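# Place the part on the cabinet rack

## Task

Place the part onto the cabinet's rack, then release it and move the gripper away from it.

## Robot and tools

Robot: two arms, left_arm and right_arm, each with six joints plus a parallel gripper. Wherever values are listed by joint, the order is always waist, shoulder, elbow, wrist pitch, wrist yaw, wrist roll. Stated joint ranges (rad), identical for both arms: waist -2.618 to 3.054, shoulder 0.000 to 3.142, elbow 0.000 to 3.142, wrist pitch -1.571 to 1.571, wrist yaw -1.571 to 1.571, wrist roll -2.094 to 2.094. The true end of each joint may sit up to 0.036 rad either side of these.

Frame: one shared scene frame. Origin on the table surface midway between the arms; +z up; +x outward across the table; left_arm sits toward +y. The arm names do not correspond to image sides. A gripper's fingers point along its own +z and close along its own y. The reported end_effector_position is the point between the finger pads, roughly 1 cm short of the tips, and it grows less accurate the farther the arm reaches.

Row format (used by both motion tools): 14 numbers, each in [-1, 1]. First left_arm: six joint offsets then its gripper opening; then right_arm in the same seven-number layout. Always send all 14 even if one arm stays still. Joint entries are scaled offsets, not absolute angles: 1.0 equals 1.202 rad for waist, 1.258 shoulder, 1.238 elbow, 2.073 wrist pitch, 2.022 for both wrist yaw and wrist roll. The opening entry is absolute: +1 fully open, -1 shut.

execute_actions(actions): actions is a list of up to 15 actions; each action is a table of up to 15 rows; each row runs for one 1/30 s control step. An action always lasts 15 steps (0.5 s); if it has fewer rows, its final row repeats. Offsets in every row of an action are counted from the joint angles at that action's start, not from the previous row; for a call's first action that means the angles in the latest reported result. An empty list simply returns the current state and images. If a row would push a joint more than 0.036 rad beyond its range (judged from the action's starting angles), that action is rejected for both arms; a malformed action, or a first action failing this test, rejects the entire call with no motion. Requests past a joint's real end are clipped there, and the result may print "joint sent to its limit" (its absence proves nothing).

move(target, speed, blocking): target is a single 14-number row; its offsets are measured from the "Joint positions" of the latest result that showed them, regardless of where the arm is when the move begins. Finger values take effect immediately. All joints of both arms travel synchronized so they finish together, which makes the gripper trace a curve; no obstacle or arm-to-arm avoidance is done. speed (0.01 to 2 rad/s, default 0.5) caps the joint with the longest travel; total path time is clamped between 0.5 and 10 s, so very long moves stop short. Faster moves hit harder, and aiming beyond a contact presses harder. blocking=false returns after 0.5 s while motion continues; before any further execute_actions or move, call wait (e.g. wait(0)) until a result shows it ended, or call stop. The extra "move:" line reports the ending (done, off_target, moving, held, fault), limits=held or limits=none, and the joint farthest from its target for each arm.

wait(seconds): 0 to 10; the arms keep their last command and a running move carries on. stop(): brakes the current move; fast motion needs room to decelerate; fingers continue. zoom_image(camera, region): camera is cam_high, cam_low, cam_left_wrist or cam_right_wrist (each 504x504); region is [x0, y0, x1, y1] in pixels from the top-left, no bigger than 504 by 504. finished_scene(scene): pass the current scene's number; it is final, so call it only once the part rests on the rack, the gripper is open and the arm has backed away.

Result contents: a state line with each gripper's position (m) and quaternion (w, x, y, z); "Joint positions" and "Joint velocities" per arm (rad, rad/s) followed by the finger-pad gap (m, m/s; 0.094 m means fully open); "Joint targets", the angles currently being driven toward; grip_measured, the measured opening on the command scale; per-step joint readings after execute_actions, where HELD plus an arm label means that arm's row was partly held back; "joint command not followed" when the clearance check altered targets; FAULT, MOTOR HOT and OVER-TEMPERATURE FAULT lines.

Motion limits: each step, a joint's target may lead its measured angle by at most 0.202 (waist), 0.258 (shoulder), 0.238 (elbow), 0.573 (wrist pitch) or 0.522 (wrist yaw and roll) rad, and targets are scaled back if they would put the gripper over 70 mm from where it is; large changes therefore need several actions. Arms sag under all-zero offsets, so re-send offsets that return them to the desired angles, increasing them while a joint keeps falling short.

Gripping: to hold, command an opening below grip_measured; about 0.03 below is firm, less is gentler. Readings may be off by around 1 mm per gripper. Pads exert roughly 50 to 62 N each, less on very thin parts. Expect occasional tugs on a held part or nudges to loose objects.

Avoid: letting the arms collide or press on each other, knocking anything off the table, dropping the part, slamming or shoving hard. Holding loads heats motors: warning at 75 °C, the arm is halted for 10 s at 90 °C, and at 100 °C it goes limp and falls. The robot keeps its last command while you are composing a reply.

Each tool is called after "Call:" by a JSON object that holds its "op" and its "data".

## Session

Call:
{"op": "execute_actions", "data": {"actions": []}}

Scene clock: 0.00 s.
left_arm: end_effector_position=(+0.4283, +0.4575, +0.2600) grip_measured=+1.000 end_effector_quat_wxyz=(+0.710, -0.267, +0.613, -0.222) | right_arm: end_effector_position=(+0.5586, -0.3987, +0.2118) grip_measured=+1.000 end_effector_quat_wxyz=(+0.363, +0.618, +0.554, +0.424)
Joint names: [waist, shoulder, elbow, wrist pitch, wrist yaw, wrist roll]
Joint positions: left_arm=[ 0.743  1.704  0.837  0.989  0.513 -0.775  0.094] | right_arm=[-0.029  1.865  1.362  0.115 -0.094  1.663  0.094]
Joint velocities: left_arm=[ 0.007  0.002 -0.022 -0.007  0.051 -0.051  0.   ] | right_arm=[ 0.002 -0.012 -0.007  0.037  0.037 -0.007  0.   ]
Motor temperatures (°C, as the motors report them): left_arm=[27 27 28 27 28 26] | right_arm=[28 28 27 31 28 26]
Joint targets: left_arm=[0.743 1.694 0.847 0.991 0.513 -0.772] | right_arm=[-0.029 1.849 1.375 0.119 -0.092 1.656]

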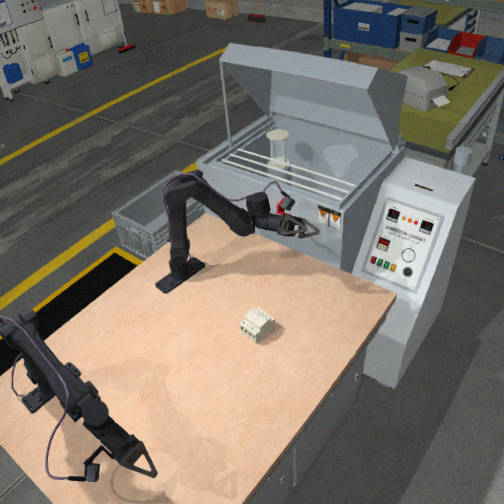

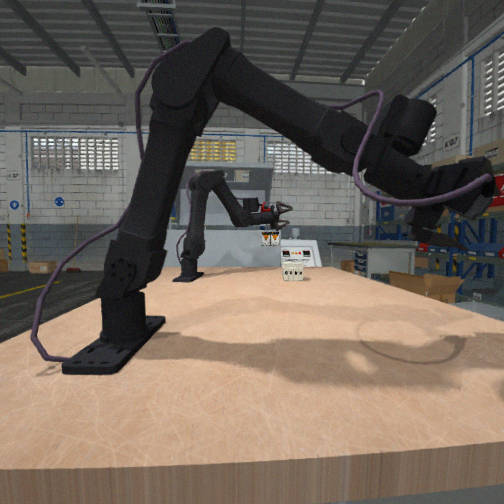

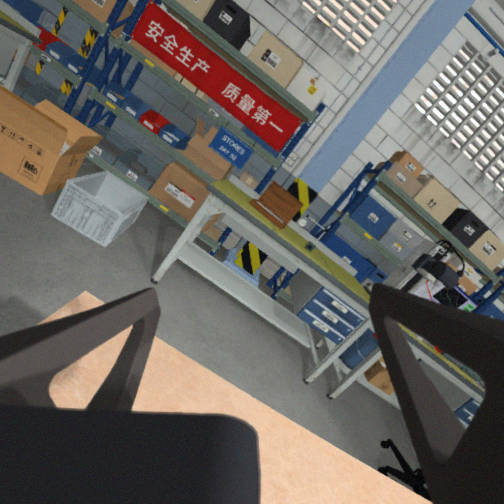

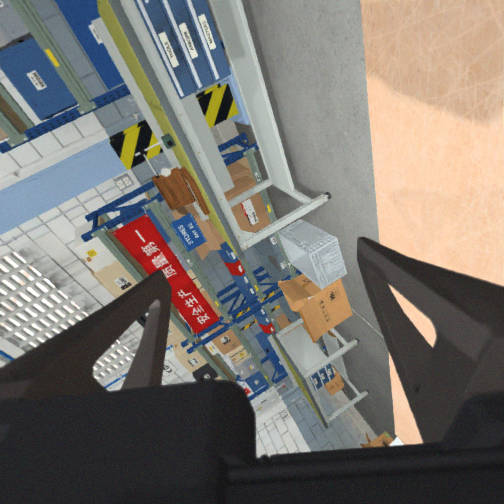

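Call:
{"op": "move", "data": {"target": [-0.2,0.1,0.6,-0.6,0.015,0.64,1,0,-0.013,0.01,0,0,0,1], "speed": 1.4}}

Call:
{"op": "move", "data": {"target": [-0.255,0.245,0.34,-0.605,0,0.642,1,0,-0.013,0.01,0,0,0,1], "speed": 1.2}}

Scene clock: 7.77 s.
left_arm: end_effector_position=(+0.5140, +0.3641, +0.2539) grip_measured=+1.000 end_effector_quat_wxyz=(+0.535, +0.184, +0.824, +0.007) | right_arm: end_effector_position=(+0.5586, -0.3987, +0.2118) grip_measured=+1.000 end_effector_quat_wxyz=(+0.363, +0.618, +0.554, +0.424)
Joint names: [waist, shoulder, elbow, wrist pitch, wrist yaw, wrist roll]
Joint positions: left_arm=[ 0.505  1.829  1.553 -0.242  0.531  0.513  0.094] | right_arm=[-0.029  1.865  1.362  0.115 -0.094  1.663  0.094]
Joint velocities: left_arm=[-0.007 -0.017 -0.002 -0.095  0.022 -0.007  0.   ] | right_arm=[ 0.007  0.002  0.007  0.007 -0.007 -0.022  0.   ]
Motor temperatures (°C, as the motors report them): left_arm=[27 28 28 28 28 26] | right_arm=[28 30 27 33 28 26]
Joint targets: left_arm=[0.502 1.829 1.580 -0.255 0.543 0.520] | right_arm=[-0.029 1.849 1.374 0.115 -0.094 1.663]
move: off_target (left_arm); limits=none; left_arm: farthest joint: the elbow, 0.027 radians from its target (0.743 radians at the start); right_arm: farthest joint: the shoulder, 0.016 radians from its target (0.016 radians at the start)

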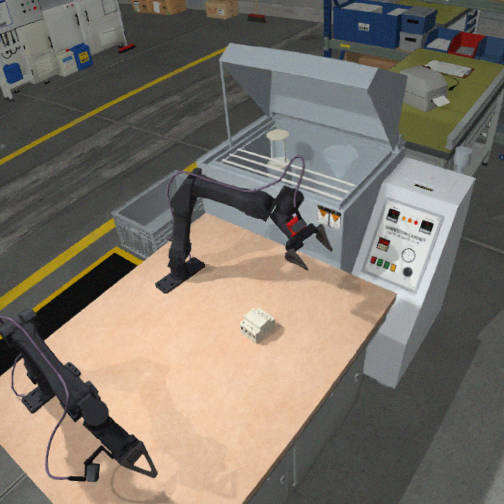

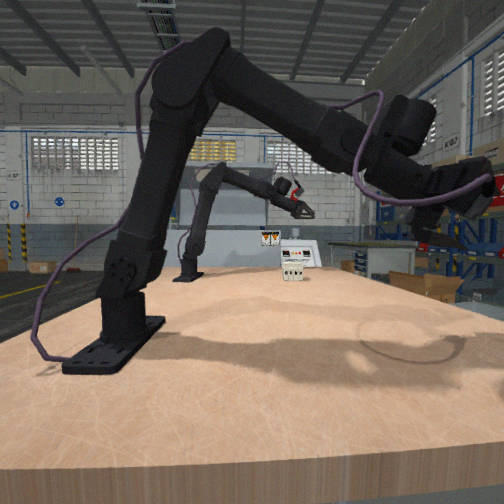

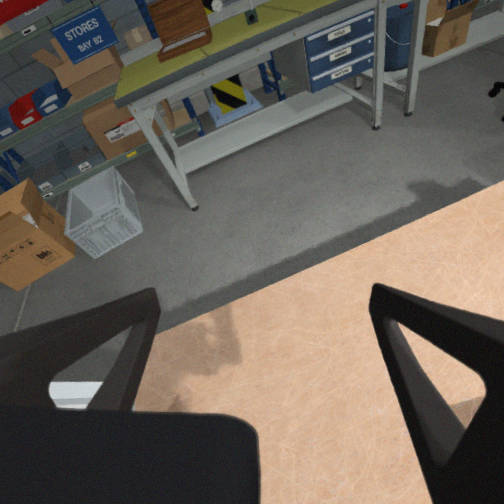

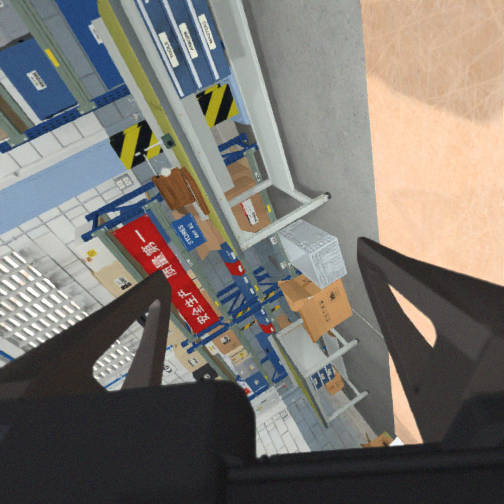

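Scene clock: 9.83 s.
left_arm: end_effector_position=(+0.3828, +0.1882, +0.1307) grip_measured=+1.000 end_effector_quat_wxyz=(+0.183, +0.723, +0.638, -0.192) | right_arm: end_effector_position=(+0.5586, -0.3987, +0.2118) grip_measured=+1.000 end_effector_quat_wxyz=(+0.363, +0.618, +0.554, +0.424)
Joint names: [waist, shoulder, elbow, wrist pitch, wrist yaw, wrist roll]
Joint positions: left_arm=[ 0.199  2.137  1.946 -1.479  0.529  1.803  0.094] | right_arm=[-0.029  1.865  1.362  0.115 -0.094  1.663  0.094]
Joint velocities: left_arm=[ 0.012 -0.002 -0.002 -0.022 -0.022 -0.051  0.   ] | right_arm=[ 0.012  0.007 -0.007  0.037  0.007 -0.022  0.   ]
Motor temperatures (°C, as the motors report them): left_arm=[27 29 29 28 28 26] | right_arm=[28 30 28 33 28 26]
Joint targets: left_arm=[0.199 2.138 1.974 -1.496 0.531 1.811] | right_arm=[-0.029 1.849 1.374 0.115 -0.094 1.663]
move: off_target (left_arm); limits=none; left_arm: farthest joint: the elbow, 0.028 radians from its target (0.421 radians at the start); right_arm: farthest joint: the shoulder, 0.016 radians from its target (0.016 radians at the start)

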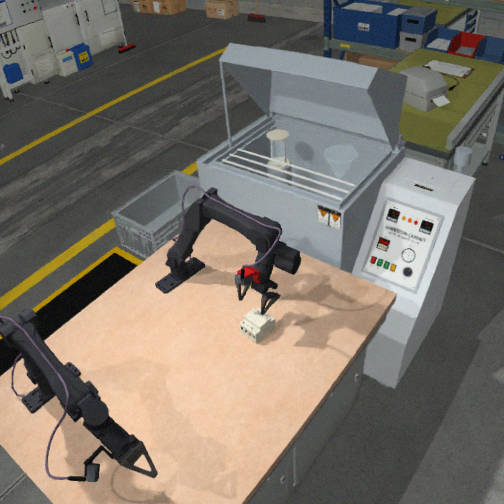

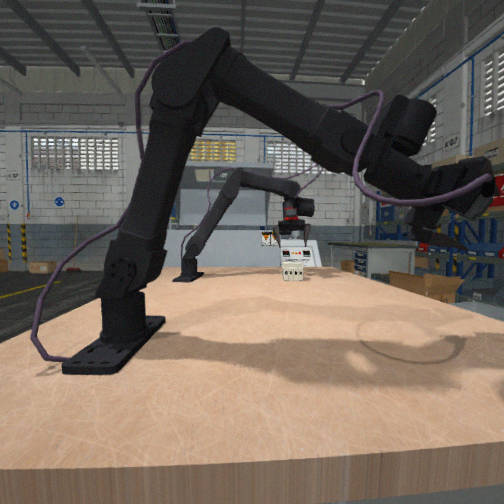

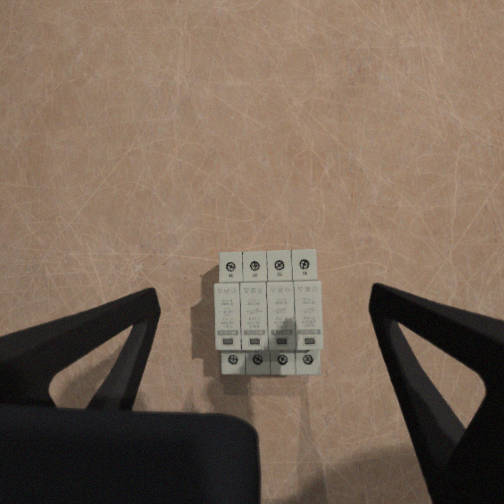

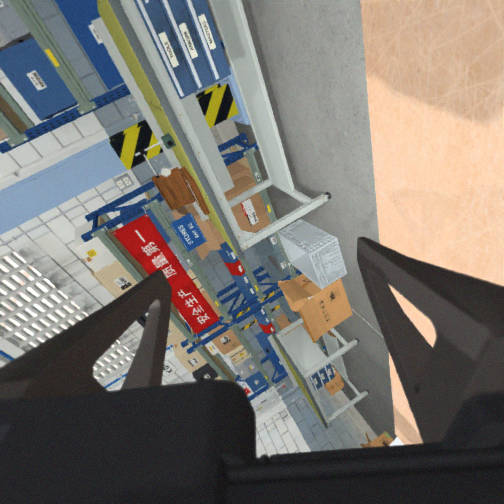

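Call:
{"op": "move", "data": {"target": [0.042,-0.02,-0.158,0.09,0,0,1,0,-0.013,0.01,0,0,0,1], "speed": 0.4}}

Scene clock: 14.57 s.
left_arm: end_effector_position=(+0.3805, +0.2063, +0.0830) grip_measured=+1.000 end_effector_quat_wxyz=(+0.183, +0.707, +0.655, -0.191) | right_arm: end_effector_position=(+0.5586, -0.3987, +0.2118) grip_measured=+1.000 end_effector_quat_wxyz=(+0.363, +0.618, +0.554, +0.424)
Joint names: [waist, shoulder, elbow, wrist pitch, wrist yaw, wrist roll]
Joint positions: left_arm=[ 0.245  2.137  1.756 -1.3    0.526  1.804  0.094] | right_arm=[-0.029  1.865  1.362  0.115 -0.094  1.663  0.094]
Joint velocities: left_arm=[-0.027  0.002 -0.007 -0.066  0.022 -0.007  0.   ] | right_arm=[ 0.017  0.032 -0.022 -0.037  0.051  0.022  0.   ]
Motor temperatures (°C, as the motors report them): left_arm=[27 29 29 28 28 26] | right_arm=[28 31 28 34 28 26]
Joint targets: left_arm=[0.250 2.112 1.750 -1.292 0.530 1.804] | right_arm=[-0.029 1.849 1.374 0.115 -0.094 1.663]
move: off_target (left_arm); limits=none; left_arm: farthest joint: the shoulder, 0.026 radians from its target (0.026 radians at the start); right_arm: farthest joint: the shoulder, 0.016 radians from its target (0.016 radians at the start)

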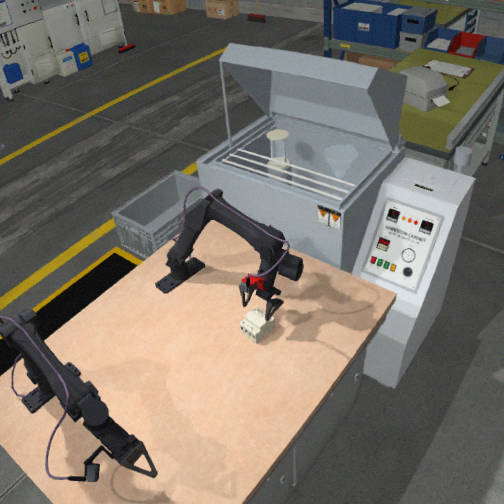

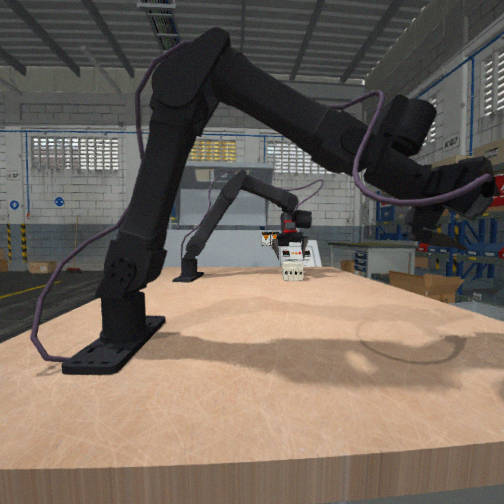

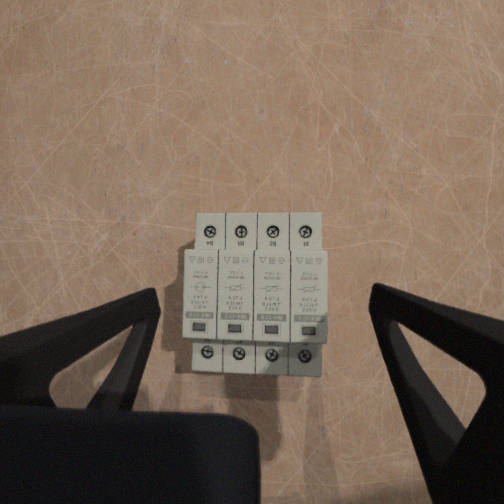

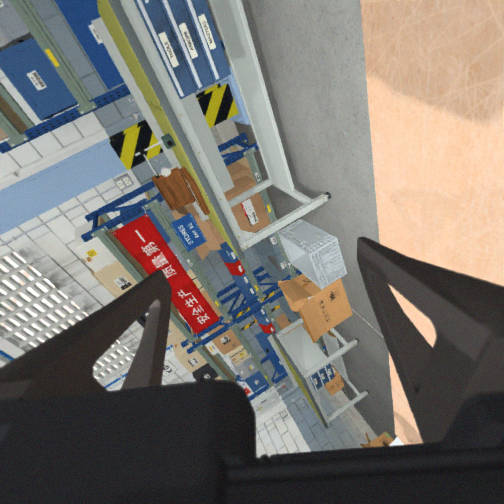

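Call:
{"op": "move", "data": {"target": [0,0.047,-0.081,0.08,0,0,1,0,-0.013,0.01,0,0,0,1], "speed": 0.25}}

Call:
{"op": "move", "data": {"target": [0,-0.01,0,0,0,0,0.49,0,-0.013,0.01,0,0,0,1]}}

Scene clock: 20.67 s.
left_arm: end_effector_position=(+0.3864, +0.2073, +0.0360) grip_measured=+1.000 end_effector_quat_wxyz=(+0.184, +0.708, +0.655, -0.189) | right_arm: end_effector_position=(+0.5586, -0.3987, +0.2118) grip_measured=+1.000 end_effector_quat_wxyz=(+0.363, +0.618, +0.554, +0.424)
Joint names: [waist, shoulder, elbow, wrist pitch, wrist yaw, wrist roll]
Joint positions: left_arm=[ 0.245  2.198  1.664 -1.141  0.525  1.804  0.094] | right_arm=[-0.029  1.865  1.362  0.115 -0.094  1.663  0.094]
Joint velocities: left_arm=[-0.002 -0.007  0.017 -0.022 -0.007  0.037  0.   ] | right_arm=[ 0.012  0.012  0.002 -0.007  0.007 -0.022  0.   ]
Motor temperatures (°C, as the motors report them): left_arm=[27 30 29 28 28 26] | right_arm=[28 31 28 35 28 26]
Joint targets: left_arm=[0.245 2.196 1.656 -1.134 0.526 1.804] | right_arm=[-0.029 1.849 1.374 0.115 -0.094 1.663]
move: done; limits=none; left_arm: farthest joint: the elbow, 0.008 radians from its target (0.101 radians at the start); right_arm: farthest joint: the shoulder, 0.016 radians from its target (0.016 radians at the start)

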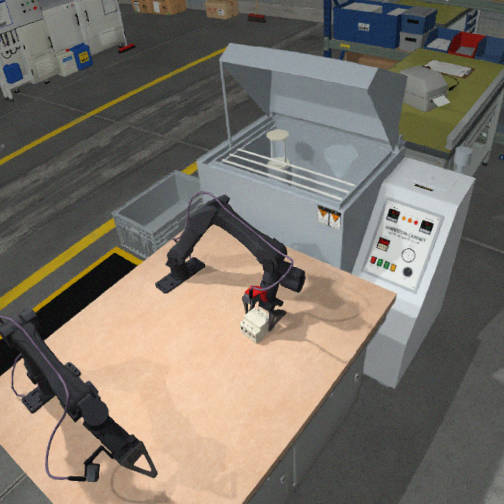

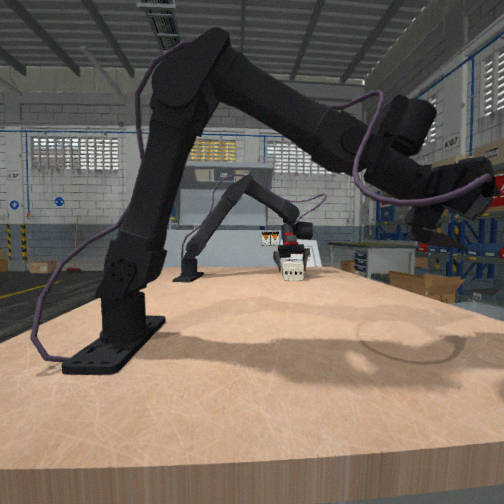

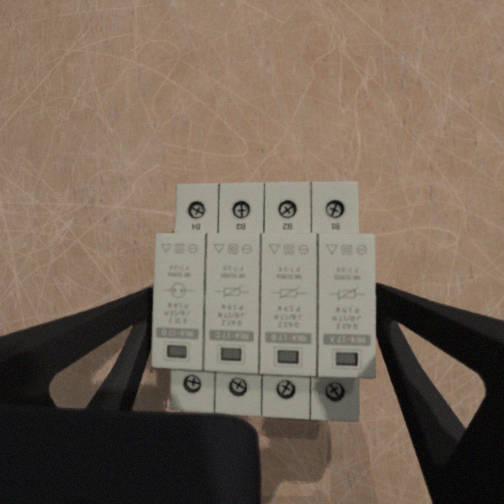

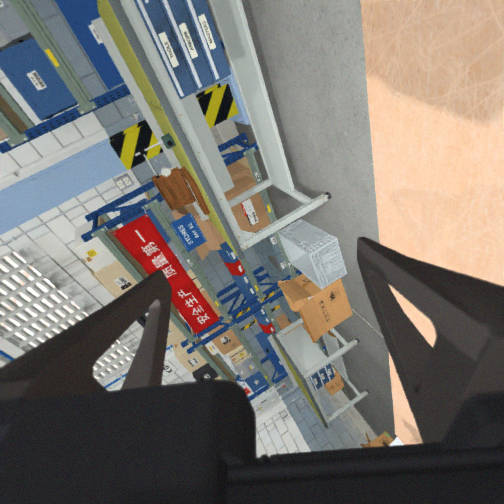

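Scene clock: 21.37 s.
left_arm: end_effector_position=(+0.3862, +0.2074, +0.0359) grip_measured=+0.534 end_effector_quat_wxyz=(+0.184, +0.708, +0.655, -0.189) | right_arm: end_effector_position=(+0.5586, -0.3987, +0.2118) grip_measured=+1.000 end_effector_quat_wxyz=(+0.363, +0.618, +0.554, +0.424)
Joint names: [waist, shoulder, elbow, wrist pitch, wrist yaw, wrist roll]
Joint positions: left_arm=[ 0.245  2.198  1.664 -1.142  0.524  1.803  0.072] | right_arm=[-0.029  1.865  1.362  0.115 -0.094  1.663  0.094]
Joint velocities: left_arm=[ 0.007  0.002  0.012 -0.037  0.037  0.022  0.001] | right_arm=[ 0.012 -0.002  0.002 -0.022 -0.095 -0.051  0.   ]
Motor temperatures (°C, as the motors report them): left_arm=[27 30 29 28 28 26] | right_arm=[28 31 28 35 28 26]
Joint targets: left_arm=[0.245 2.186 1.664 -1.141 0.525 1.804] | right_arm=[-0.029 1.849 1.374 0.115 -0.094 1.663]
move: done; limits=none; left_arm: farthest joint: the shoulder, 0.013 radians from its target (0.013 radians at the start); right_arm: farthest joint: the shoulder, 0.016 radians from its target (0.016 radians at the start)

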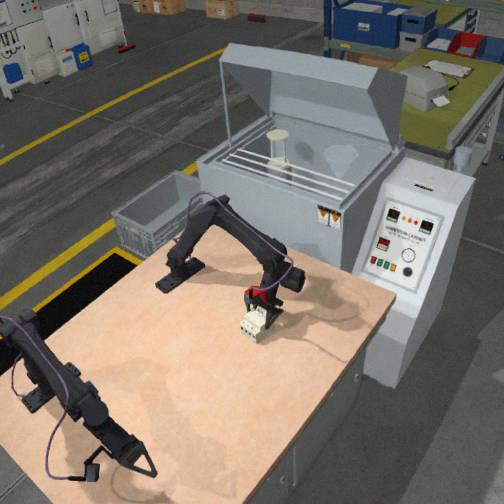

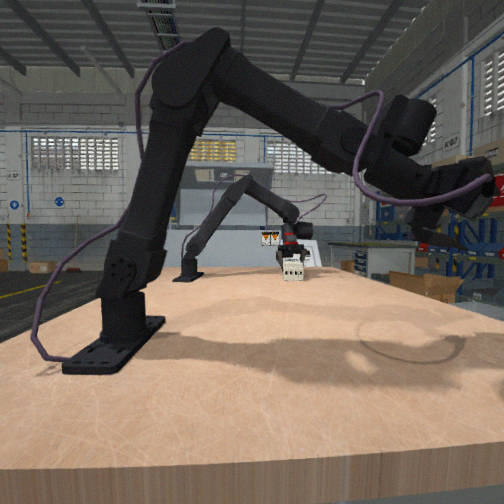

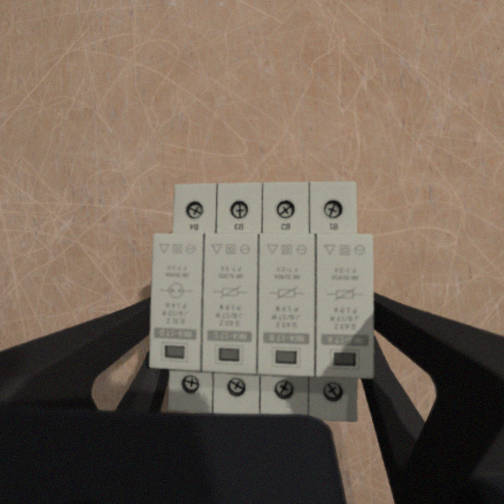

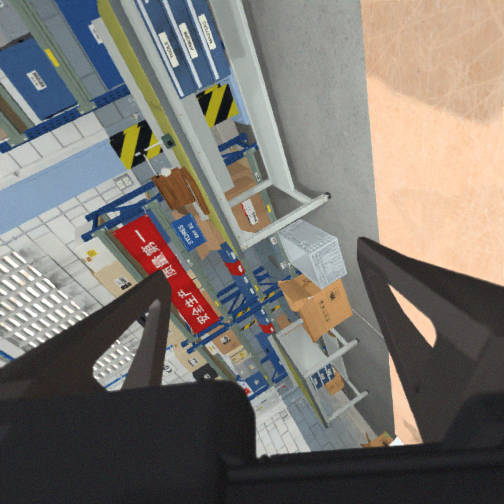

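Call:
{"op": "move", "data": {"target": [0.4,-0.41,0.415,-0.12,-0.264,-0.896,0.49,0,-0.013,0.01,0,0,0,1], "speed": 1.0}}

Call:
{"op": "move", "data": {"target": [0.77,0.14,0.035,0.14,0,0,0.49,0,-0.013,0.01,0,0,0,1], "speed": 0.6}}

Scene clock: 28.27 s.
left_arm: end_effector_position=(+0.3026, +0.4656, +0.3264) grip_measured=+0.536 end_effector_quat_wxyz=(+0.264, -0.286, +0.917, +0.083) | right_arm: end_effector_position=(+0.5586, -0.3987, +0.2118) grip_measured=+1.000 end_effector_quat_wxyz=(+0.363, +0.618, +0.554, +0.424)
Joint names: [waist, shoulder, elbow, wrist pitch, wrist yaw, wrist roll]
Joint positions: left_arm=[ 0.723  1.709  2.139 -1.44  -0.    -0.     0.072] | right_arm=[-0.029  1.865  1.362  0.115 -0.094  1.663  0.094]
Joint velocities: left_arm=[-0.002 -0.002  0.007 -0.022 -0.007 -0.037 -0.   ] | right_arm=[ 0.007  0.012  0.002 -0.037  0.022  0.007  0.   ]
Motor temperatures (°C, as the motors report them): left_arm=[27 31 29 28 28 26] | right_arm=[28 32 28 35 28 26]
Joint targets: left_arm=[0.726 1.682 2.177 -1.391 -0.010 -0.008] | right_arm=[-0.029 1.849 1.374 0.115 -0.094 1.663]
move: off_target (left_arm); limits=none; left_arm: farthest joint: the wrist pitch, 0.049 radians from its target (0.249 radians at the start); right_arm: farthest joint: the shoulder, 0.016 radians from its target (0.016 radians at the start)

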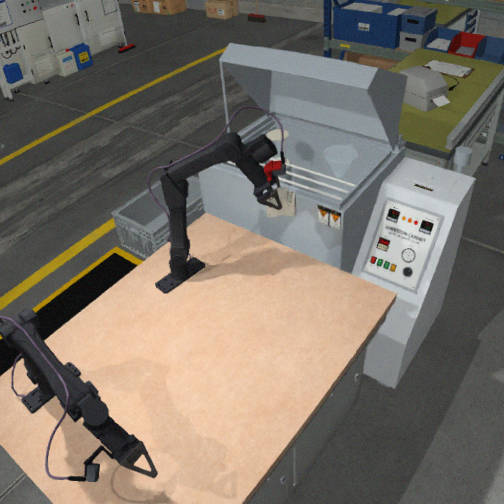

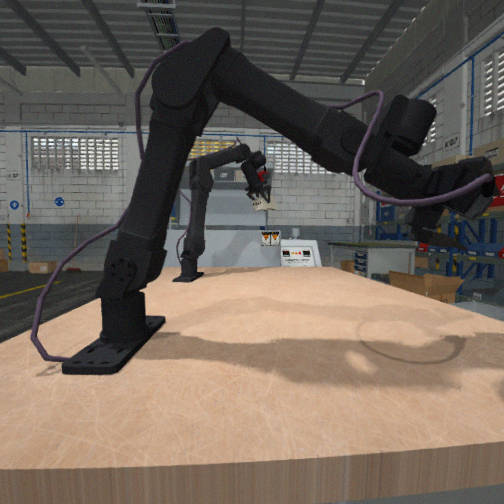

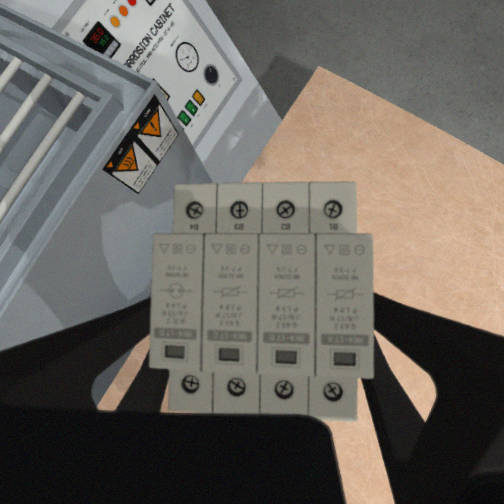

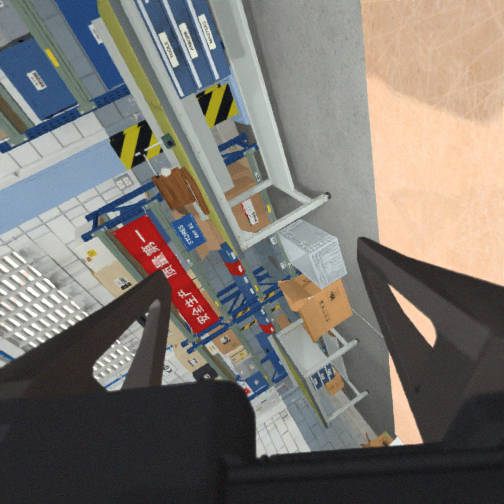

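Scene clock: 30.40 s.
left_arm: end_effector_position=(-0.0012, +0.7136, +0.2723) grip_measured=+0.537 end_effector_quat_wxyz=(-0.201, +0.668, -0.688, -0.200) | right_arm: end_effector_position=(+0.5586, -0.3987, +0.2118) grip_measured=+1.000 end_effector_quat_wxyz=(+0.363, +0.618, +0.554, +0.424)
Joint names: [waist, shoulder, elbow, wrist pitch, wrist yaw, wrist roll]
Joint positions: left_arm=[ 1.655  1.912  2.139 -1.223 -0.008 -0.     0.072] | right_arm=[-0.029  1.865  1.362  0.115 -0.094  1.663  0.094]
Joint velocities: left_arm=[ 0.002 -0.002  0.002  0.022 -0.037 -0.037 -0.   ] | right_arm=[ 0.007  0.012 -0.012  0.037 -0.081  0.051  0.   ]
Motor temperatures (°C, as the motors report them): left_arm=[27 31 29 28 28 26] | right_arm=[28 32 28 35 28 26]
Joint targets: left_arm=[1.649 1.885 2.182 -1.150 -0.000 -0.000] | right_arm=[-0.029 1.849 1.374 0.115 -0.094 1.663]
move: off_target (left_arm); limits=none; left_arm: farthest joint: the wrist pitch, 0.073 radians from its target (0.290 radians at the start); right_arm: farthest joint: the shoulder, 0.016 radians from its target (0.016 radians at the start)

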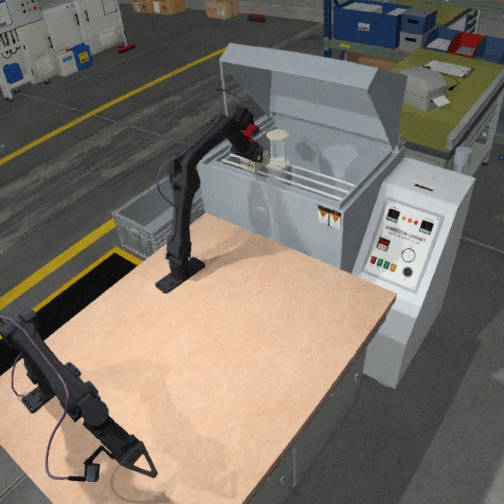

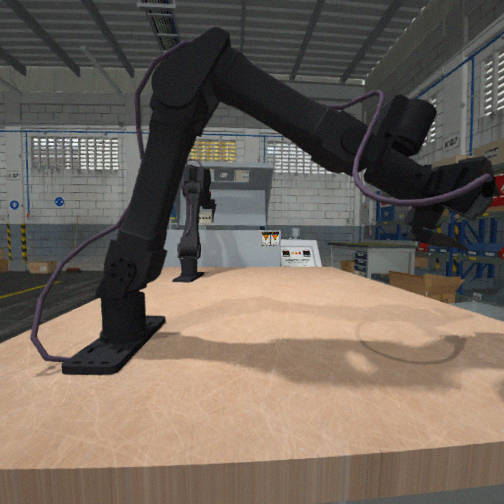

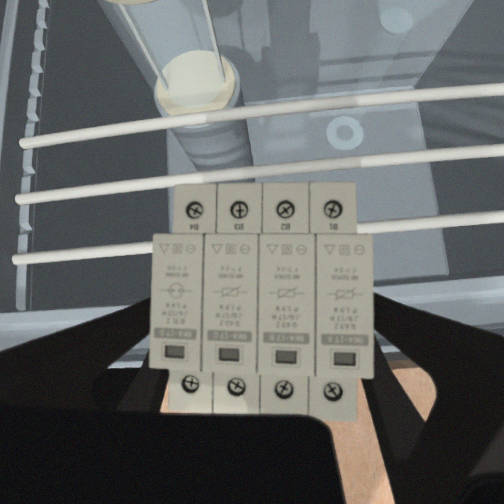

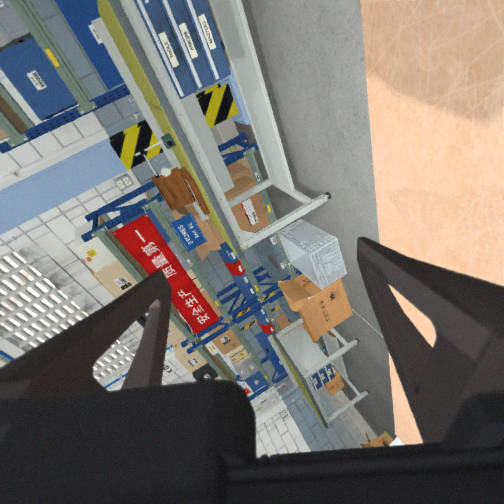

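Call:
{"op": "move", "data": {"target": [0,0.18,0.228,0.04,0,0,0.49,0,-0.013,0.01,0,0,0,1], "speed": 0.25}}

Call:
{"op": "zoom_image", "data": {"camera": "cam_high", "region": [200,80,320,200]}}

Scene clock: 35.47 s.
left_arm: end_effector_position=(+0.0007, +0.7738, +0.2345) grip_measured=+0.537 end_effector_quat_wxyz=(-0.196, +0.668, -0.690, -0.196) | right_arm: end_effector_position=(+0.5586, -0.3987, +0.2118) grip_measured=+1.000 end_effector_quat_wxyz=(+0.363, +0.618, +0.554, +0.424)
Joint names: [waist, shoulder, elbow, wrist pitch, wrist yaw, wrist roll]
Joint positions: left_arm=[ 1.655  2.168  2.369 -1.209 -0.009  0.001  0.072] | right_arm=[-0.029  1.865  1.362  0.115 -0.094  1.663  0.094]
Joint velocities: left_arm=[-0.012  0.002  0.002 -0.037  0.022  0.139  0.001] | right_arm=[-0.022  0.017 -0.007 -0.022 -0.037  0.037  0.   ]
Motor temperatures (°C, as the motors report them): left_arm=[27 31 30 30 28 26] | right_arm=[28 32 29 36 28 26]
Joint targets: left_arm=[1.655 2.138 2.421 -1.139 -0.009 0.000] | right_arm=[-0.029 1.849 1.374 0.115 -0.094 1.663]
move: off_target (left_arm); limits=none; left_arm: farthest joint: the wrist pitch, 0.069 radians from its target (0.082 radians at the start); right_arm: farthest joint: the shoulder, 0.016 radians from its target (0.016 radians at the start)

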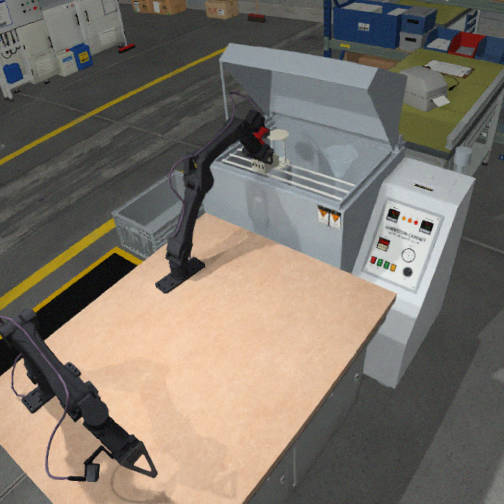

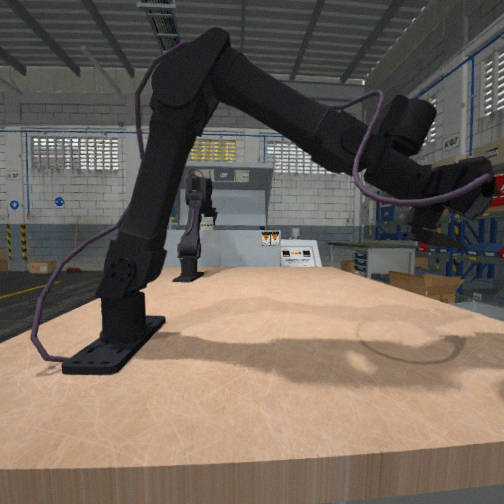

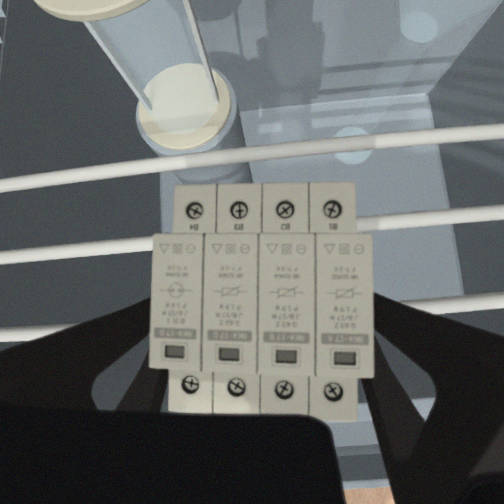

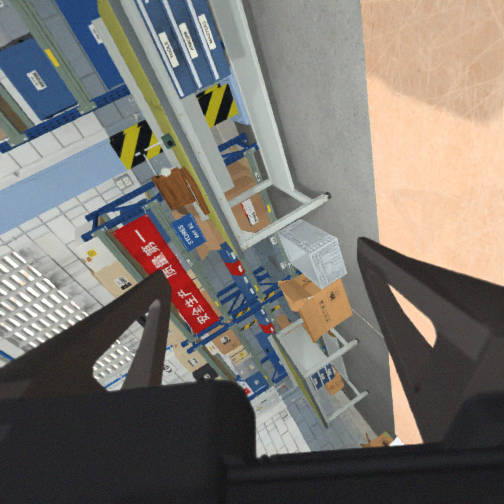

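Region (200, 80, 320, 200) of cam_high's 504x504 image, scaled by 4.200, with more detail than that image has.

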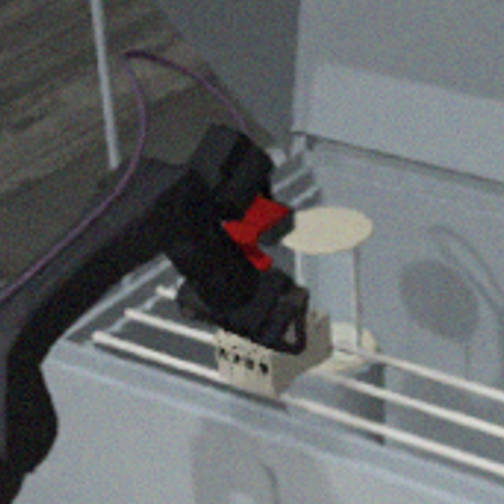

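Call:
{"op": "move", "data": {"target": [0,0.014,0.058,0.04,0,0,0.49,0,-0.013,0.01,0,0,0,1], "speed": 0.1}}

Scene clock: 38.63 s.
left_arm: end_effector_position=(+0.0011, +0.7834, +0.2209) grip_measured=+0.536 end_effector_quat_wxyz=(-0.192, +0.669, -0.692, -0.193) | right_arm: end_effector_position=(+0.5586, -0.3987, +0.2118) grip_measured=+1.000 end_effector_quat_wxyz=(+0.363, +0.618, +0.554, +0.424)
Joint names: [waist, shoulder, elbow, wrist pitch, wrist yaw, wrist roll]
Joint positions: left_arm=[ 1.655  2.212  2.39  -1.197 -0.01   0.003  0.072] | right_arm=[-0.029  1.865  1.362  0.115 -0.094  1.663  0.094]
Joint velocities: left_arm=[-0.012  0.007 -0.022 -0.037 -0.007 -0.051 -0.   ] | right_arm=[-0.012 -0.012 -0.002  0.051  0.007 -0.022  0.   ]
Motor temperatures (°C, as the motors report them): left_arm=[27 32 30 30 28 26] | right_arm=[28 32 29 36 28 26]
Joint targets: left_arm=[1.655 2.185 2.440 -1.126 -0.009 0.001] | right_arm=[-0.029 1.849 1.374 0.115 -0.094 1.663]
move: off_target (left_arm); limits=none; left_arm: farthest joint: the wrist pitch, 0.071 radians from its target (0.083 radians at the start); right_arm: farthest joint: the shoulder, 0.016 radians from its target (0.016 radians at the start)

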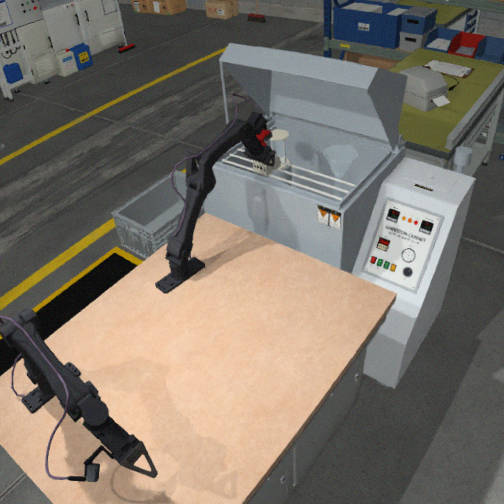

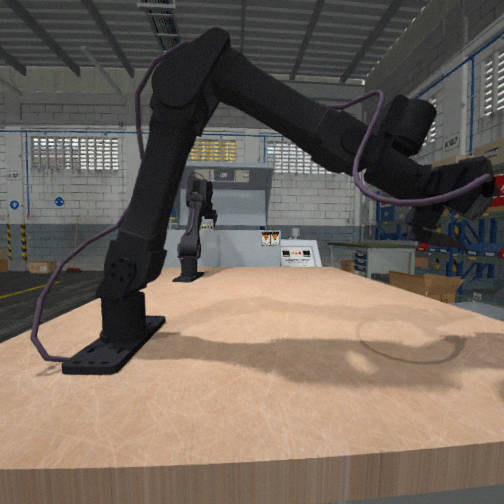

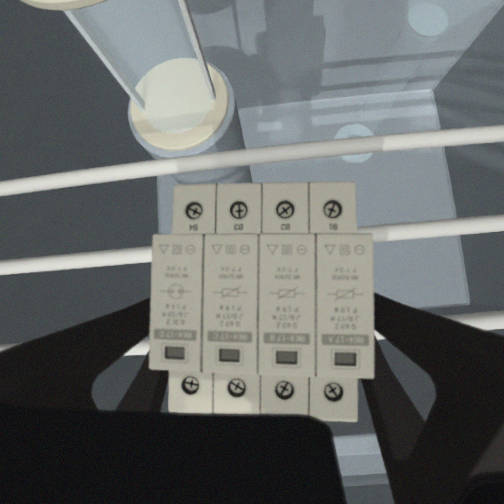

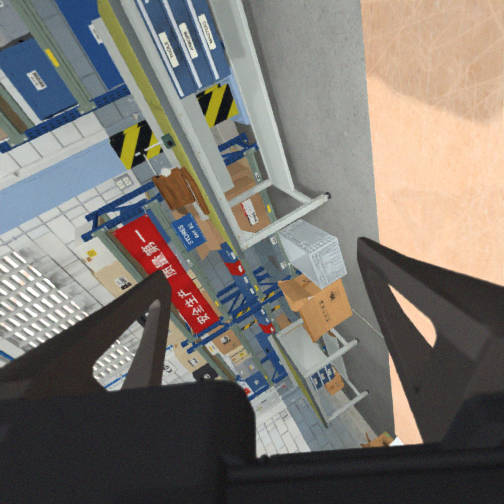

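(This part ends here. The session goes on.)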